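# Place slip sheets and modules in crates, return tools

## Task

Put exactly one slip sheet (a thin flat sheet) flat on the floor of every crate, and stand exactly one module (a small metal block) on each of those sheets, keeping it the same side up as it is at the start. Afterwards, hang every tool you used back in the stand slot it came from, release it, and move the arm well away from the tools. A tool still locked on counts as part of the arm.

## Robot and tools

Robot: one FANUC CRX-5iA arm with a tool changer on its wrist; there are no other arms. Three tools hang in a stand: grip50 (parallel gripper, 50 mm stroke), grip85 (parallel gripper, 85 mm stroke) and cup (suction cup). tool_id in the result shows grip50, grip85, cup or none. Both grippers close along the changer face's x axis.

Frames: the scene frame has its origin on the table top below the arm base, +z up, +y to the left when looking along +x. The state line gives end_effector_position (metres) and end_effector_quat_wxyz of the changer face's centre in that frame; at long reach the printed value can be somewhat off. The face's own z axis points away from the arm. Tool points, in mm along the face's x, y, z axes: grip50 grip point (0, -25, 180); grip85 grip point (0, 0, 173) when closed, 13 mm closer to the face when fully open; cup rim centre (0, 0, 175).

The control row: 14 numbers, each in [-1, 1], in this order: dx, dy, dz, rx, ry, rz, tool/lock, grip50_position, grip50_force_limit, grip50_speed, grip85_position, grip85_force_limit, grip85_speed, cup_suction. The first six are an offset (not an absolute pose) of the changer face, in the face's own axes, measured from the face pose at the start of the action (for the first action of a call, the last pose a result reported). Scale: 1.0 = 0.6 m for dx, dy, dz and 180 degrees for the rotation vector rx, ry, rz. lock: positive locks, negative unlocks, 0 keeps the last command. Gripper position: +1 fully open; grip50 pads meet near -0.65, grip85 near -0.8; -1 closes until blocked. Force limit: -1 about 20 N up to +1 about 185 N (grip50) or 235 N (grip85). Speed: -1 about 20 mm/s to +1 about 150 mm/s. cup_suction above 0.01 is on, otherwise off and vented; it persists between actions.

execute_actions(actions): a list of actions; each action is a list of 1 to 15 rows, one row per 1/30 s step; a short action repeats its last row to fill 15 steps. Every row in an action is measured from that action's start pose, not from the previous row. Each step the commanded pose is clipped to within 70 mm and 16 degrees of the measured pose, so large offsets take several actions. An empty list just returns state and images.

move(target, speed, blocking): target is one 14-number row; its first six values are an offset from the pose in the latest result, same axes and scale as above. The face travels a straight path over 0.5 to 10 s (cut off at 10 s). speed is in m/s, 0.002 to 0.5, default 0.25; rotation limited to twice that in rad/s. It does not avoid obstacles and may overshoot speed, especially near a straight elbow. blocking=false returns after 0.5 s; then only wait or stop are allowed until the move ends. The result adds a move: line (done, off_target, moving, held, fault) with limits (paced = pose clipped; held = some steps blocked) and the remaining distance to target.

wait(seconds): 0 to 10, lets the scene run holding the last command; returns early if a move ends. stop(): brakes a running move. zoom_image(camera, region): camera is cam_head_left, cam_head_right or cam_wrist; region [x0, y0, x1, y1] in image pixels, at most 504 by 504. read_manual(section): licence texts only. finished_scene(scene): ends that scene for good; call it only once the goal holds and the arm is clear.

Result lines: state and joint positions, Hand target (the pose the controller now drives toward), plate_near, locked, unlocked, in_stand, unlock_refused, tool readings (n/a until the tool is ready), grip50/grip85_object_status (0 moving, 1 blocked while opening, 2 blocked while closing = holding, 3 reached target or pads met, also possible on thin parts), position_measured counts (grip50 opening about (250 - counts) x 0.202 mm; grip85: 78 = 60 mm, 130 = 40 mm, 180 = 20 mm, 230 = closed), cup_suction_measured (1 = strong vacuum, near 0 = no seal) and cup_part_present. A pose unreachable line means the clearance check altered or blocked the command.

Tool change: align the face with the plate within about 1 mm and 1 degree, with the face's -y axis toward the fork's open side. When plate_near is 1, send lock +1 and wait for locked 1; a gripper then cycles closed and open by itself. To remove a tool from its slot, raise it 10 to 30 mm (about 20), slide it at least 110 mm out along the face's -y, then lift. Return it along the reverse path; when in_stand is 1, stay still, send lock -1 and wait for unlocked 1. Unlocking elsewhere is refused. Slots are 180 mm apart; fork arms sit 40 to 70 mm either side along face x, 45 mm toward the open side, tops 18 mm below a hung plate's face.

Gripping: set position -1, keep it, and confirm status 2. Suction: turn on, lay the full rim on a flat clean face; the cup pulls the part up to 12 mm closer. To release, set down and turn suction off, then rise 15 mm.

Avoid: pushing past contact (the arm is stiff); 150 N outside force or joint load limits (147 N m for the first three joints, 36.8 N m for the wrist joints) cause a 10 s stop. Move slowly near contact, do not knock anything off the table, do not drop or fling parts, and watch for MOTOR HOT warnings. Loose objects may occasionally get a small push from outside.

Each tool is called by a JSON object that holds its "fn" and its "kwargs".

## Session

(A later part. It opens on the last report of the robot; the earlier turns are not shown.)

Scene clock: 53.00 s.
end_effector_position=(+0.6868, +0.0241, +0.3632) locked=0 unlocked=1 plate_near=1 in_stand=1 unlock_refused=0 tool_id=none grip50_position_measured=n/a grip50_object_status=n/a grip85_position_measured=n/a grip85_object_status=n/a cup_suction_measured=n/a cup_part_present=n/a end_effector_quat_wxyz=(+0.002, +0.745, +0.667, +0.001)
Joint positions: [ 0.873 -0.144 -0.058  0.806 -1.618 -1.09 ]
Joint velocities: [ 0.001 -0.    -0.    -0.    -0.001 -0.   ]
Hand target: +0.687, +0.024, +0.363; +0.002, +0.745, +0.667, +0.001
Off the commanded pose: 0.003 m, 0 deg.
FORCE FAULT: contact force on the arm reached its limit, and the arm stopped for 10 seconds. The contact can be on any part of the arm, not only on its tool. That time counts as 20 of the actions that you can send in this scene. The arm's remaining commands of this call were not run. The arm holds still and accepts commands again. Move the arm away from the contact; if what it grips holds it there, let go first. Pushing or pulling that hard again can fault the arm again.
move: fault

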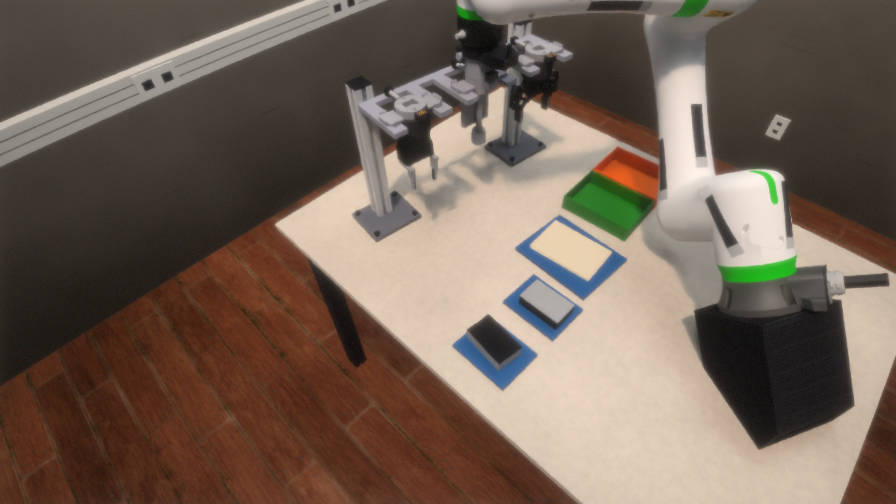

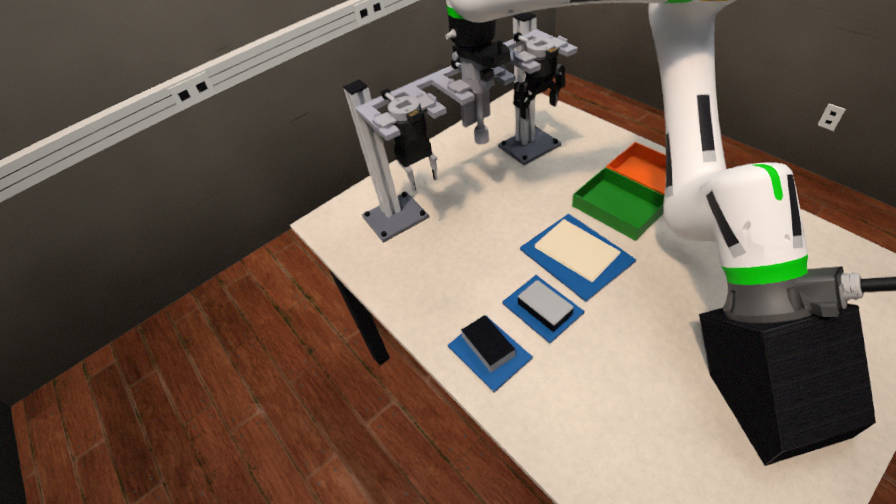

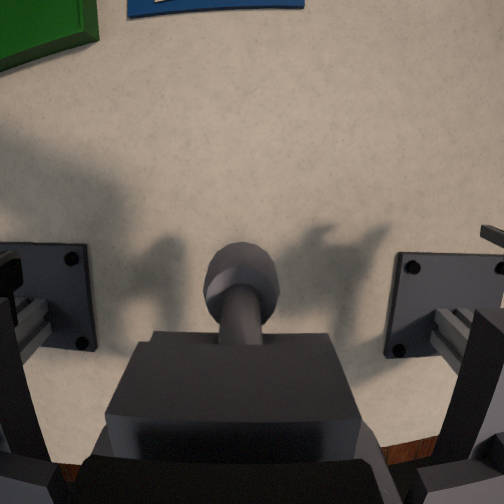

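{"fn": "execute_actions", "kwargs": {"actions": [[[0,0,0,0,0,0,1,0,0,0,1,0,0,0]],[[0,0,0,0,0,0,1,0,0,0,1,0,0,0]],[[0,0,0,0,0,0,1,0,0,0,1,0,0,0]]]}}

{"fn": "move", "kwargs": {"target": [0,0,-0.033,0.0008,0.0008,0,0,0,0,0,1,0,0,0], "speed": 0.03}}

{"fn": "move", "kwargs": {"target": [0,-0.217,0,0,0,0,0,0,0,0,1,0,0,0], "speed": 0.1}}

{"fn": "move", "kwargs": {"target": [-0.07,-0.14,0.2,0,0,0,0,0,0,0,1,0,0,0], "speed": 0.12}}

Scene clock: 61.20 s.
end_effector_position=(+0.6869, +0.0241, +0.3631) locked=1 unlocked=0 plate_near=1 in_stand=1 unlock_refused=0 tool_id=cup grip50_position_measured=n/a grip50_object_status=n/a grip85_position_measured=n/a grip85_object_status=n/a cup_suction_measured=n/a cup_part_present=n/a end_effector_quat_wxyz=(+0.002, +0.745, +0.667, +0.001)
Joint positions: [ 0.873 -0.144 -0.058  0.806 -1.618 -1.091]
Joint velocities: [ 0.     0.    -0.001  0.     0.001  0.   ]
Hand target: +0.687, +0.024, +0.363; +0.002, +0.745, +0.667, +0.001
Off the commanded pose: 0.000 m, 0 deg.

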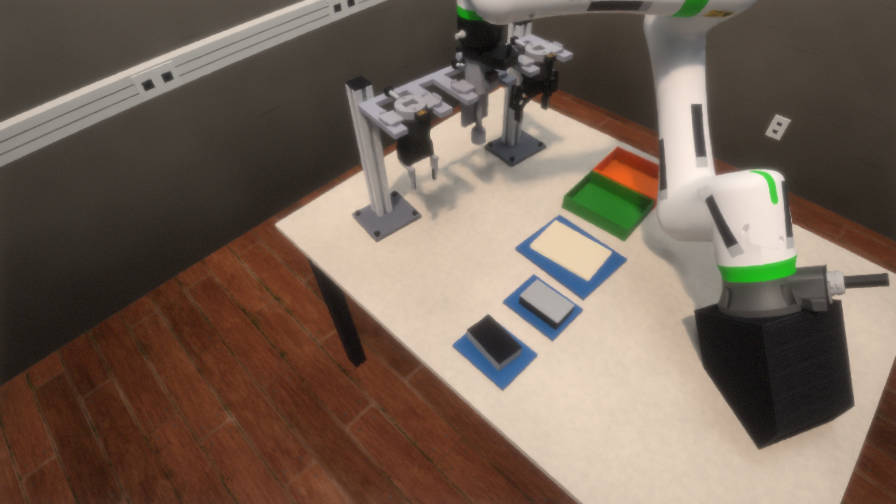

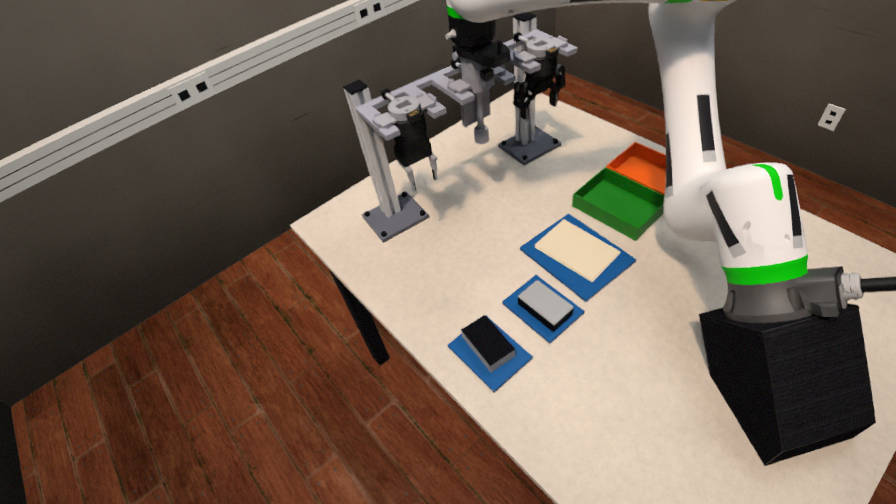

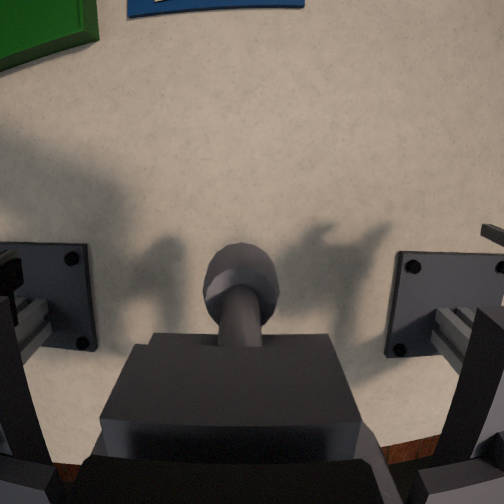

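Scene clock: 62.13 s.
end_effector_position=(+0.6868, +0.0240, +0.3829) locked=1 unlocked=0 plate_near=1 in_stand=0 unlock_refused=0 tool_id=cup grip50_position_measured=n/a grip50_object_status=n/a grip85_position_measured=n/a grip85_object_status=n/a cup_suction_measured=0.01 cup_part_present=0 end_effector_quat_wxyz=(+0.000, +0.745, +0.667, +0.001)
Joint positions: [ 0.911 -0.142 -0.022  0.806 -1.668 -1.093]
Joint velocities: [-0.003 -0.     0.001  0.    -0.002 -0.001]
Hand target: +0.687, +0.024, +0.383; +0.000, +0.745, +0.667, +0.001
Off the commanded pose: 0.000 m, 0 deg.
move: done

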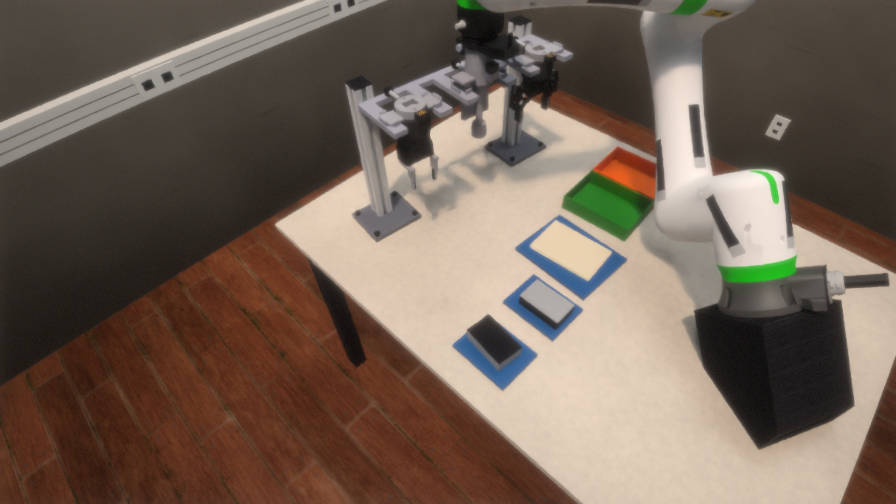

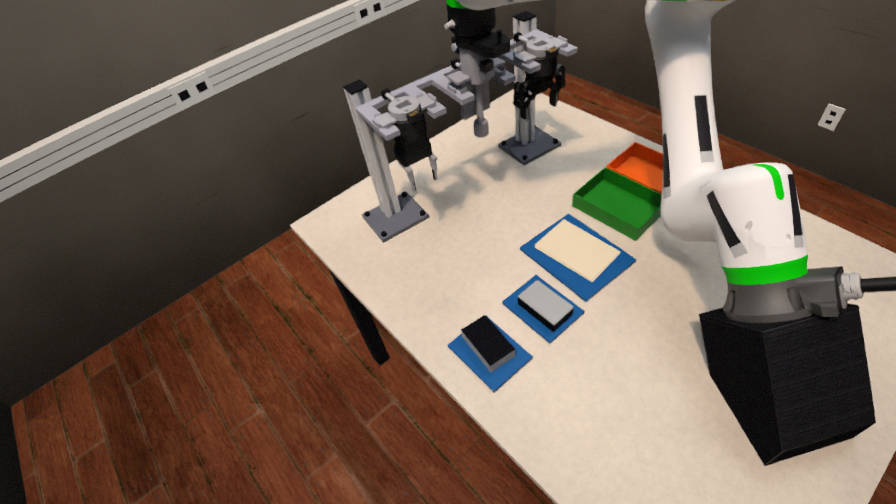

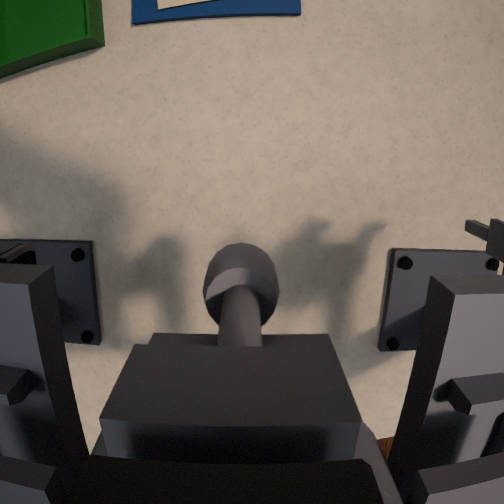

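Scene clock: 63.77 s.
end_effector_position=(+0.5577, +0.0379, +0.3825) locked=1 unlocked=0 plate_near=1 in_stand=0 unlock_refused=0 tool_id=cup grip50_position_measured=n/a grip50_object_status=n/a grip85_position_measured=n/a grip85_object_status=n/a cup_suction_measured=0.01 cup_part_present=0 end_effector_quat_wxyz=(-0.000, +0.745, +0.667, +0.001)
Joint positions: [ 1.198 -0.346 -0.373  0.774 -1.769 -1.402]
Joint velocities: [ 0.    -0.001 -0.001 -0.    -0.    -0.   ]
Hand target: +0.558, +0.038, +0.382; -0.000, +0.745, +0.667, +0.001
Off the commanded pose: 0.001 m, 0 deg.
move: done

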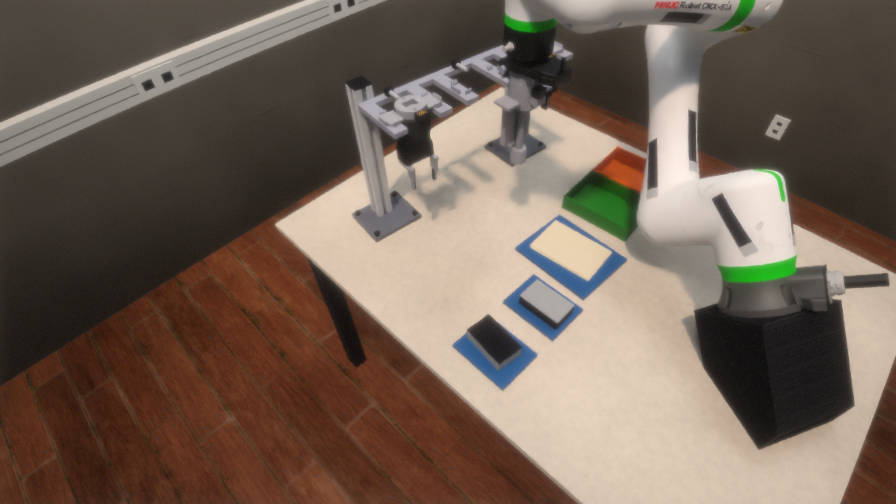

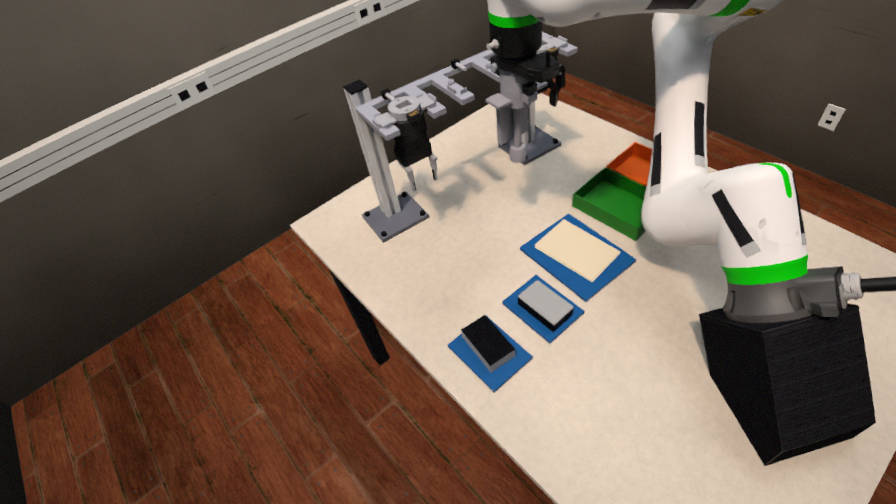

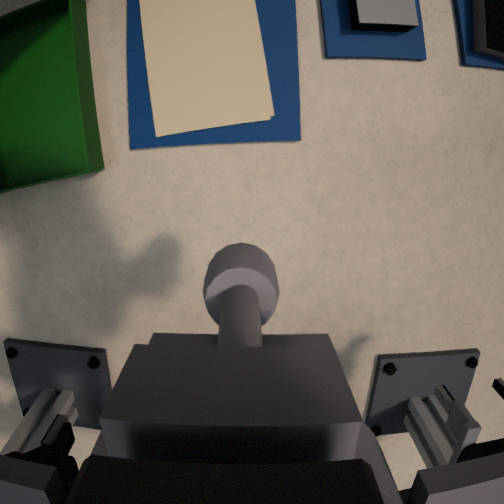

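Scene clock: 65.37 s.
end_effector_position=(+0.4700, +0.0058, +0.2623) locked=1 unlocked=0 plate_near=1 in_stand=0 unlock_refused=0 tool_id=cup grip50_position_measured=n/a grip50_object_status=n/a grip85_position_measured=n/a grip85_object_status=n/a cup_suction_measured=0.01 cup_part_present=0 end_effector_quat_wxyz=(+0.000, +0.745, +0.667, +0.002)
Joint positions: [ 1.101 -0.559 -0.791  0.78  -1.555 -1.477]
Joint velocities: [ 0.     0.    -0.001  0.001  0.001  0.001]
Hand target: +0.470, +0.006, +0.262; +0.000, +0.745, +0.667, +0.002
Off the commanded pose: 0.000 m, 0 deg.
move: done

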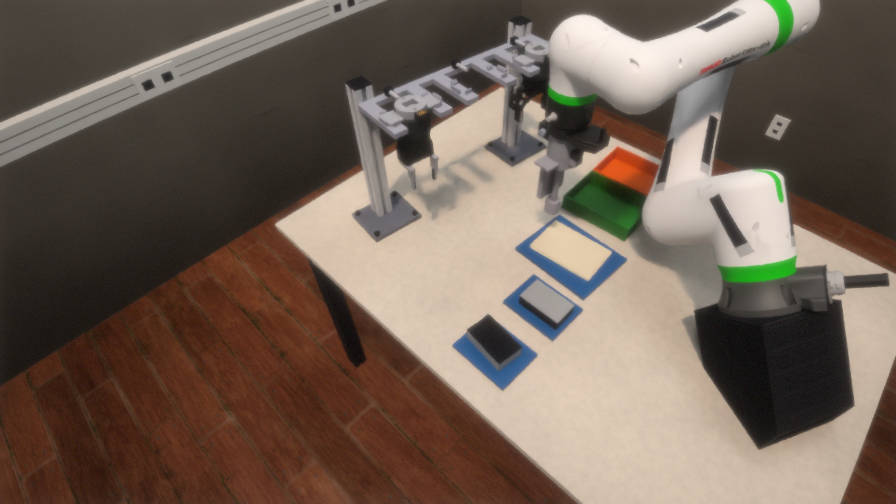

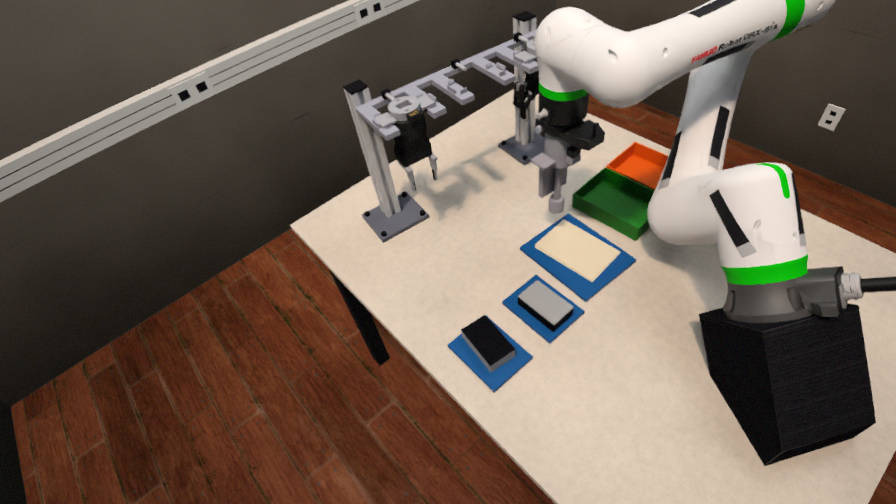

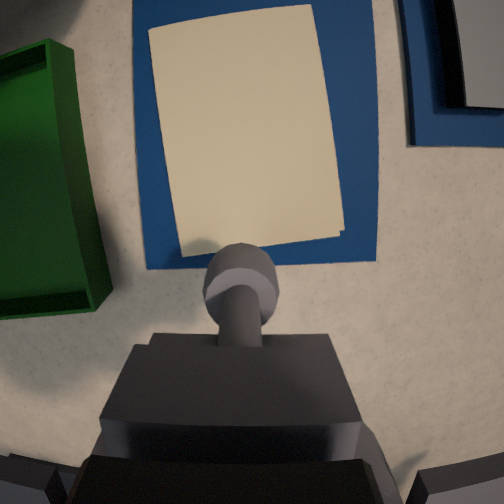

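{"fn": "move", "kwargs": {"target": [0.004,-0.12,0.085,0,0,-0.045,0,0,0,0,1,0,0,0], "speed": 0.1}}

Scene clock: 68.27 s.
end_effector_position=(+0.3989, +0.0163, +0.2112) locked=1 unlocked=0 plate_near=1 in_stand=0 unlock_refused=0 tool_id=cup grip50_position_measured=n/a grip50_object_status=n/a grip85_position_measured=n/a grip85_object_status=n/a cup_suction_measured=0.01 cup_part_present=0 end_effector_quat_wxyz=(+0.000, +0.696, +0.718, +0.002)
Joint positions: [ 1.189 -0.629 -1.012  0.761 -1.505 -1.5  ]
Joint velocities: [-0.     0.    -0.    -0.001  0.    -0.001]
Hand target: +0.399, +0.016, +0.211; +0.000, +0.696, +0.718, +0.002
Off the commanded pose: 0.000 m, 0 deg.
move: done

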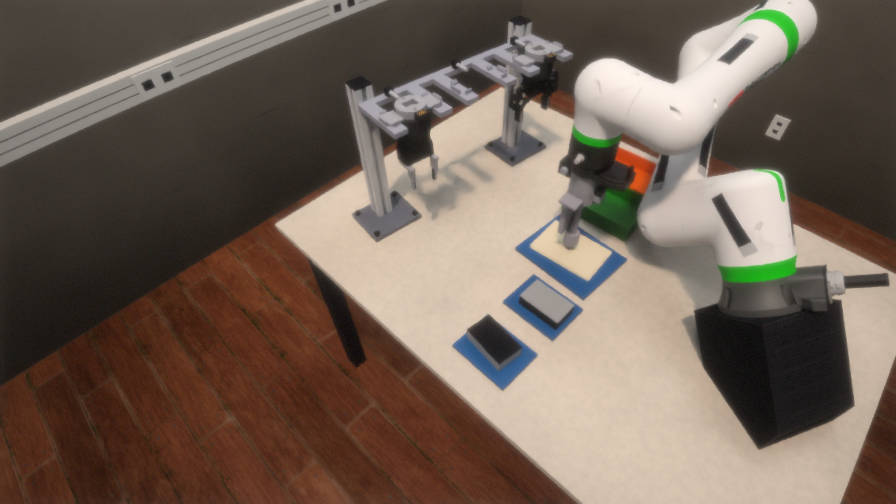

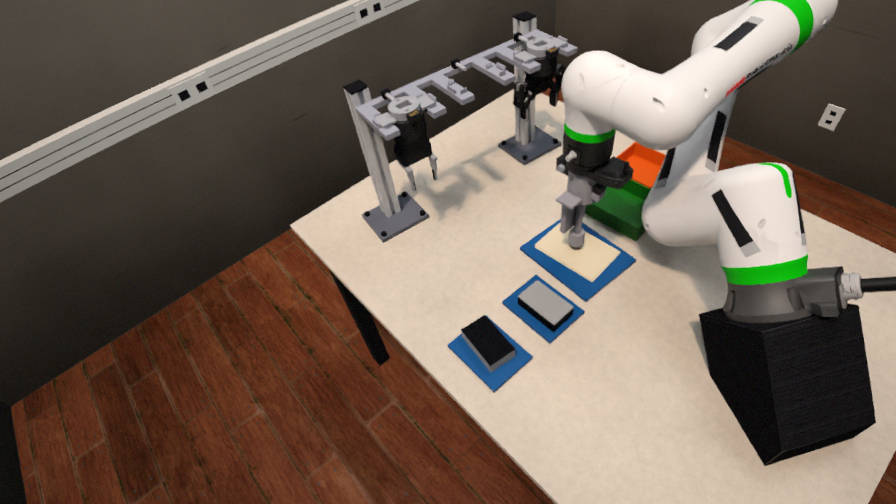

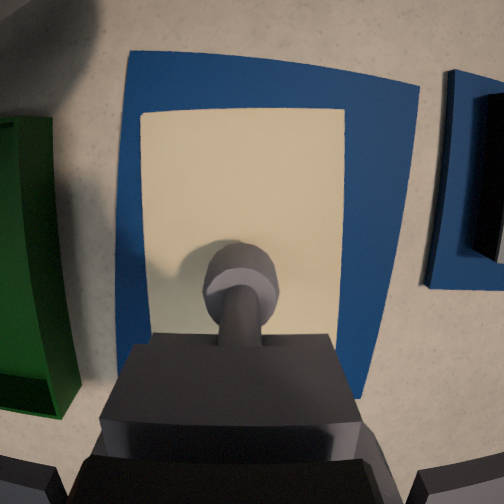

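{"fn": "move", "kwargs": {"target": [0,0,0.047,0,0,0,0,0,0,0,1,0,0,1], "speed": 0.04}}

{"fn": "wait", "kwargs": {"seconds": 0.5}}

{"fn": "move", "kwargs": {"target": [0,0.03,-0.068,0,0,0,0,0,0,0,1,0,0,1], "speed": 0.05}}

{"fn": "move", "kwargs": {"target": [-0.3,0.03,0,0,0,0,0,0,0,0,1,0,0,1], "speed": 0.07}}

Scene clock: 73.37 s.
end_effector_position=(+0.3990, +0.0165, +0.1831) locked=1 unlocked=0 plate_near=1 in_stand=0 unlock_refused=0 tool_id=cup grip50_position_measured=n/a grip50_object_status=n/a grip85_position_measured=n/a grip85_object_status=n/a cup_suction_measured=0.94 cup_part_present=1 end_effector_quat_wxyz=(+0.000, +0.696, +0.718, +0.002)
Joint positions: [ 1.066 -0.594 -1.051  0.807 -1.373 -1.473]
Joint velocities: [ 0.003  0.001 -0.    -0.    -0.    -0.   ]
Hand target: +0.399, +0.016, +0.183; +0.000, +0.696, +0.718, +0.002
Off the commanded pose: 0.000 m, 0 deg.
move: done

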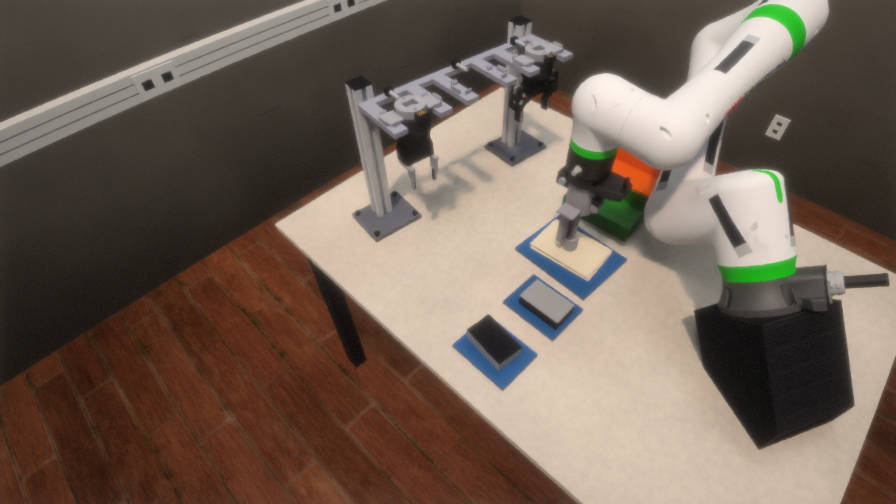

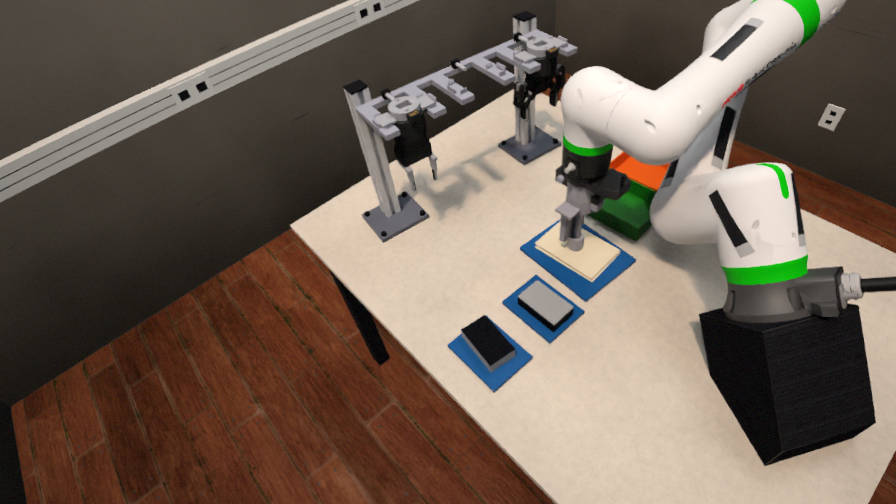

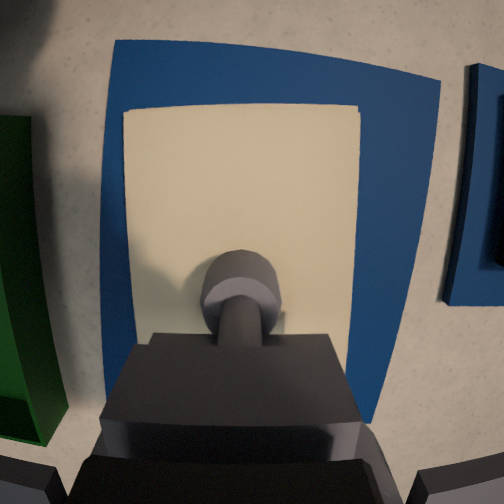

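Scene clock: 73.87 s.
end_effector_position=(+0.3990, +0.0165, +0.1831) locked=1 unlocked=0 plate_near=1 in_stand=0 unlock_refused=0 tool_id=cup grip50_position_measured=n/a grip50_object_status=n/a grip85_position_measured=n/a grip85_object_status=n/a cup_suction_measured=0.95 cup_part_present=1 end_effector_quat_wxyz=(+0.000, +0.696, +0.718, +0.002)
Joint positions: [ 1.066 -0.594 -1.051  0.808 -1.373 -1.473]
Joint velocities: [-0.    -0.    -0.    -0.    -0.     0.001]
Hand target: +0.399, +0.016, +0.183; +0.000, +0.696, +0.718, +0.002
Off the commanded pose: 0.000 m, 0 deg.
wait: 0.50 s; at rest by 0.17 s

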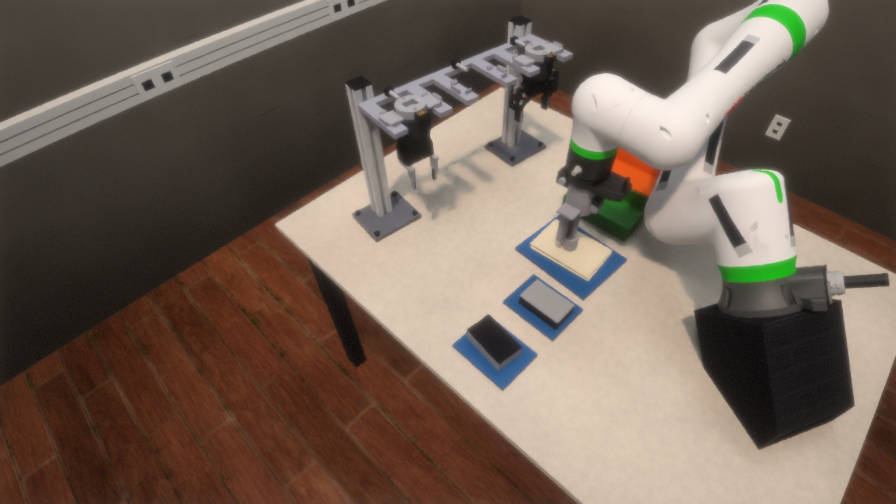

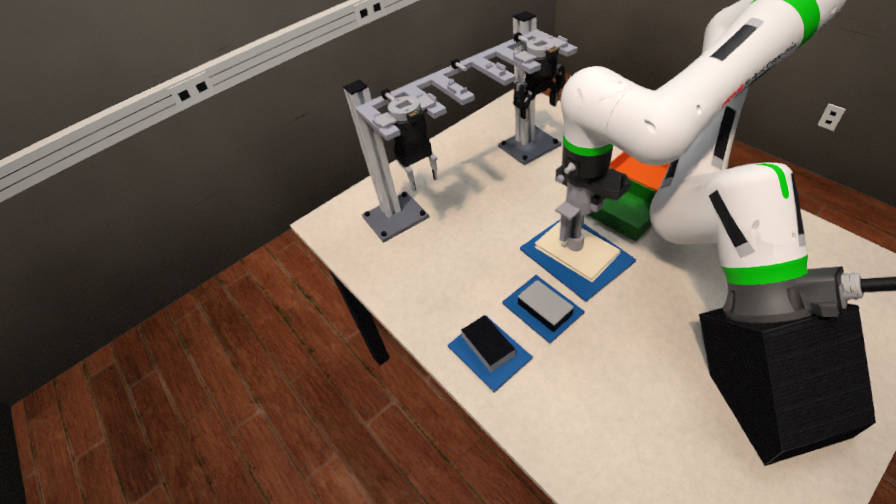

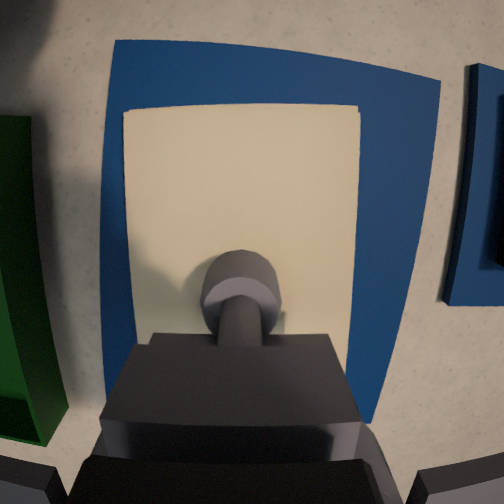

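Scene clock: 75.03 s.
end_effector_position=(+0.4168, +0.0168, +0.2239) locked=1 unlocked=0 plate_near=1 in_stand=0 unlock_refused=0 tool_id=cup grip50_position_measured=n/a grip50_object_status=n/a grip85_position_measured=n/a grip85_object_status=n/a cup_suction_measured=0.95 cup_part_present=1 end_effector_quat_wxyz=(+0.000, +0.696, +0.718, +0.002)
Joint positions: [ 1.165 -0.604 -0.956  0.767 -1.511 -1.463]
Joint velocities: [ 0.002 -0.     0.    -0.     0.001  0.   ]
Hand target: +0.417, +0.017, +0.224; +0.000, +0.696, +0.718, +0.002
Off the commanded pose: 0.000 m, 0 deg.
move: done

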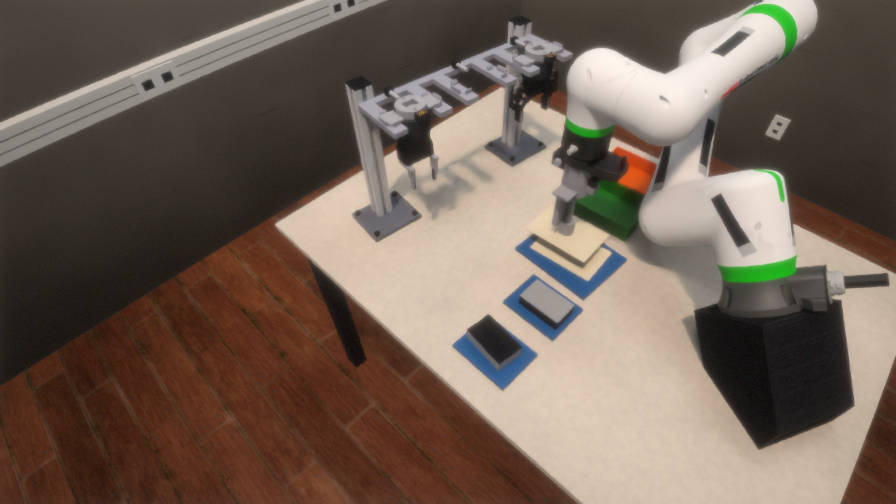

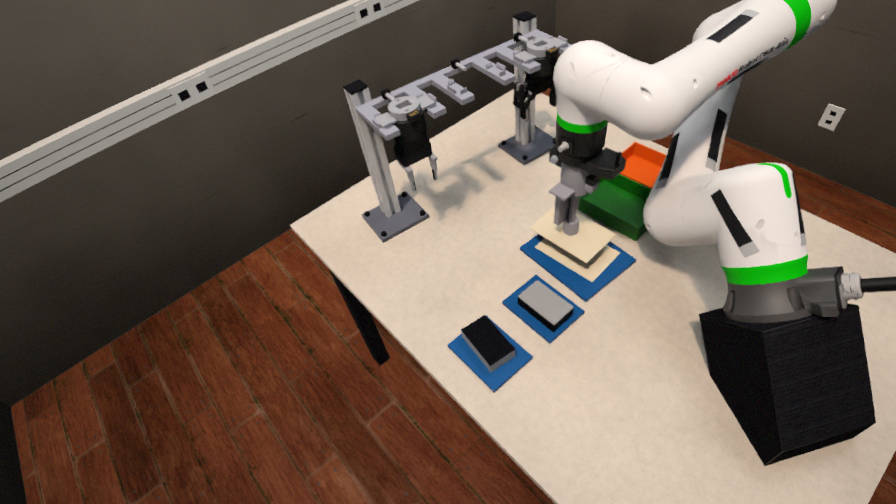

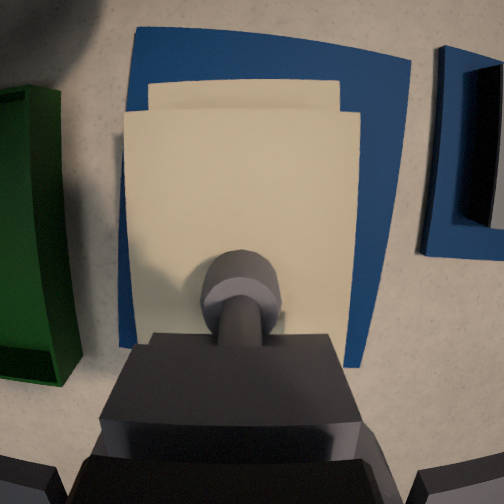

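Scene clock: 77.97 s.
end_effector_position=(+0.4407, -0.1628, +0.2234) locked=1 unlocked=0 plate_near=1 in_stand=0 unlock_refused=0 tool_id=cup grip50_position_measured=n/a grip50_object_status=n/a grip85_position_measured=n/a grip85_object_status=n/a cup_suction_measured=0.95 cup_part_present=1 end_effector_quat_wxyz=(+0.000, +0.696, +0.718, +0.001)
Joint positions: [ 0.663 -0.927 -0.894  0.785 -1.43  -0.84 ]
Joint velocities: [-0.003  0.001 -0.    -0.     0.001  0.001]
Hand target: +0.441, -0.163, +0.223; +0.000, +0.696, +0.718, +0.001
Off the commanded pose: 0.000 m, 0 deg.
move: done

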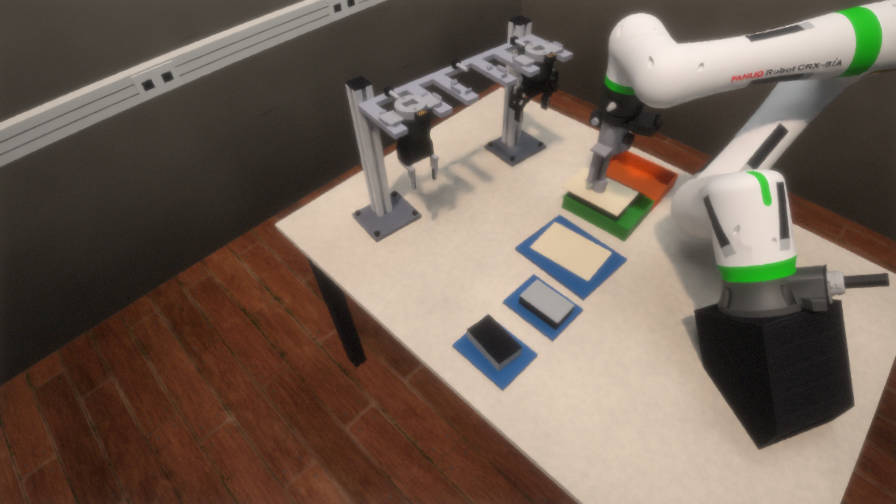

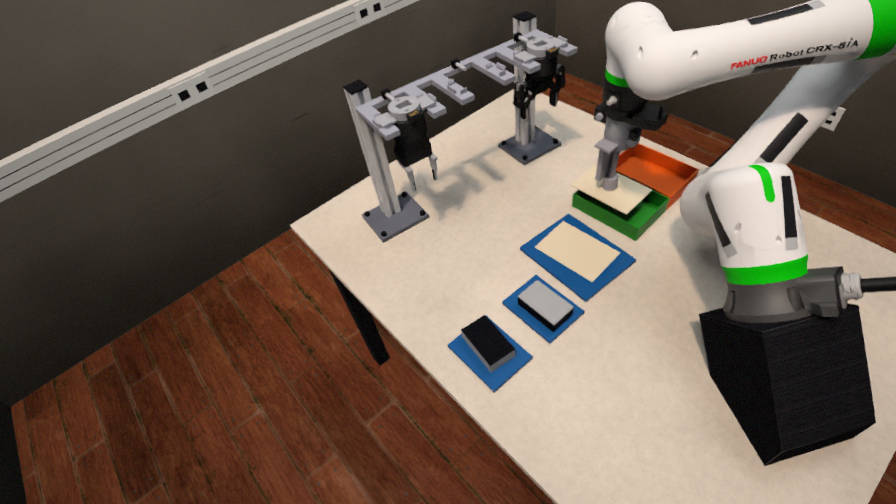

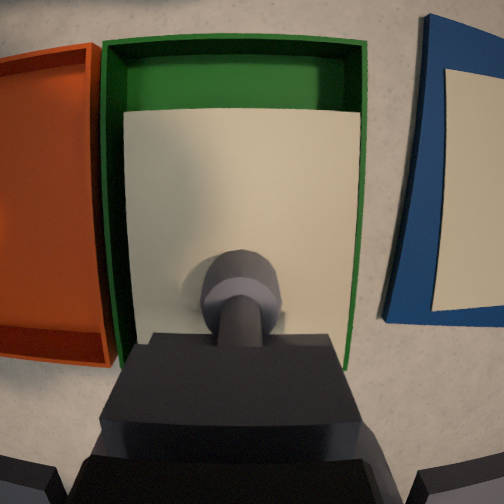

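{"fn": "move", "kwargs": {"target": [-0.007,-0.036,0.025,0,0,0,0,0,0,0,1,0,0,1], "speed": 0.04}}

Scene clock: 80.97 s.
end_effector_position=(+0.4193, -0.1676, +0.2083) locked=1 unlocked=0 plate_near=1 in_stand=0 unlock_refused=0 tool_id=cup grip50_position_measured=n/a grip50_object_status=n/a grip85_position_measured=n/a grip85_object_status=n/a cup_suction_measured=0.95 cup_part_present=1 end_effector_quat_wxyz=(+0.000, +0.696, +0.718, +0.001)
Joint positions: [ 0.633 -0.981 -0.957  0.782 -1.402 -0.825]
Joint velocities: [ 0.001  0.001 -0.001 -0.    -0.     0.001]
Hand target: +0.419, -0.168, +0.208; +0.000, +0.696, +0.718, +0.001
Off the commanded pose: 0.000 m, 0 deg.
move: done

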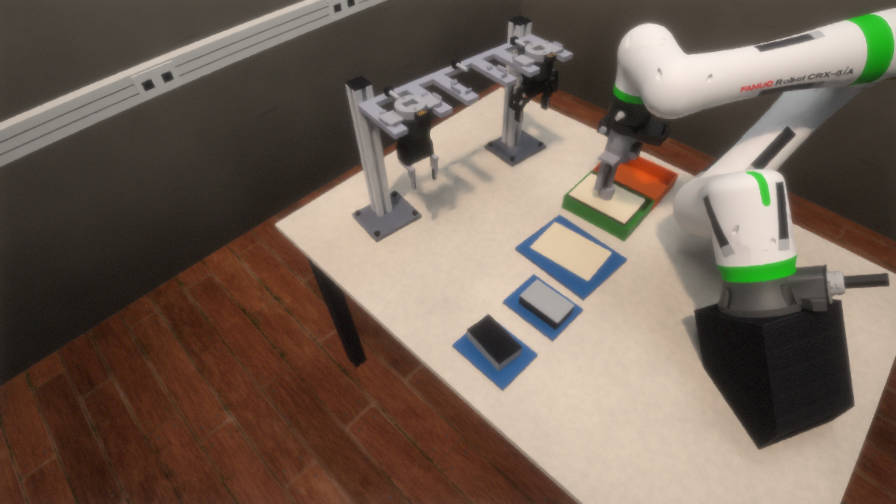

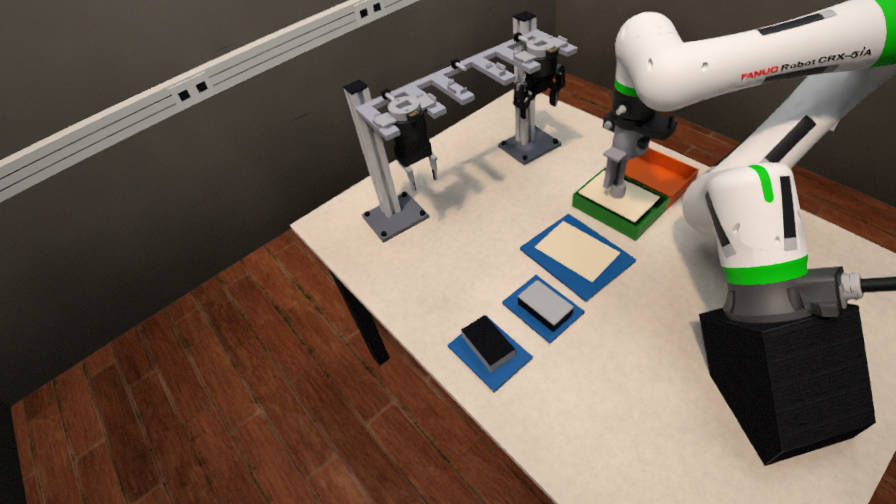

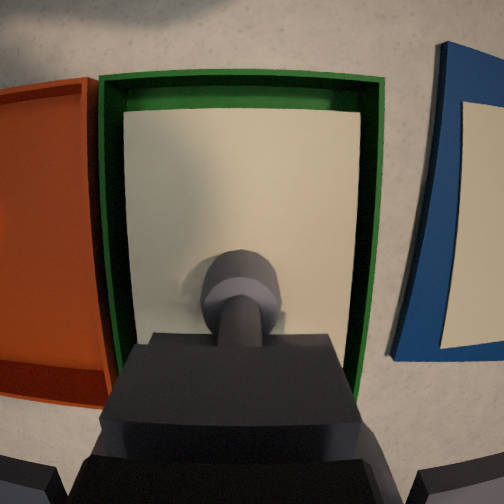

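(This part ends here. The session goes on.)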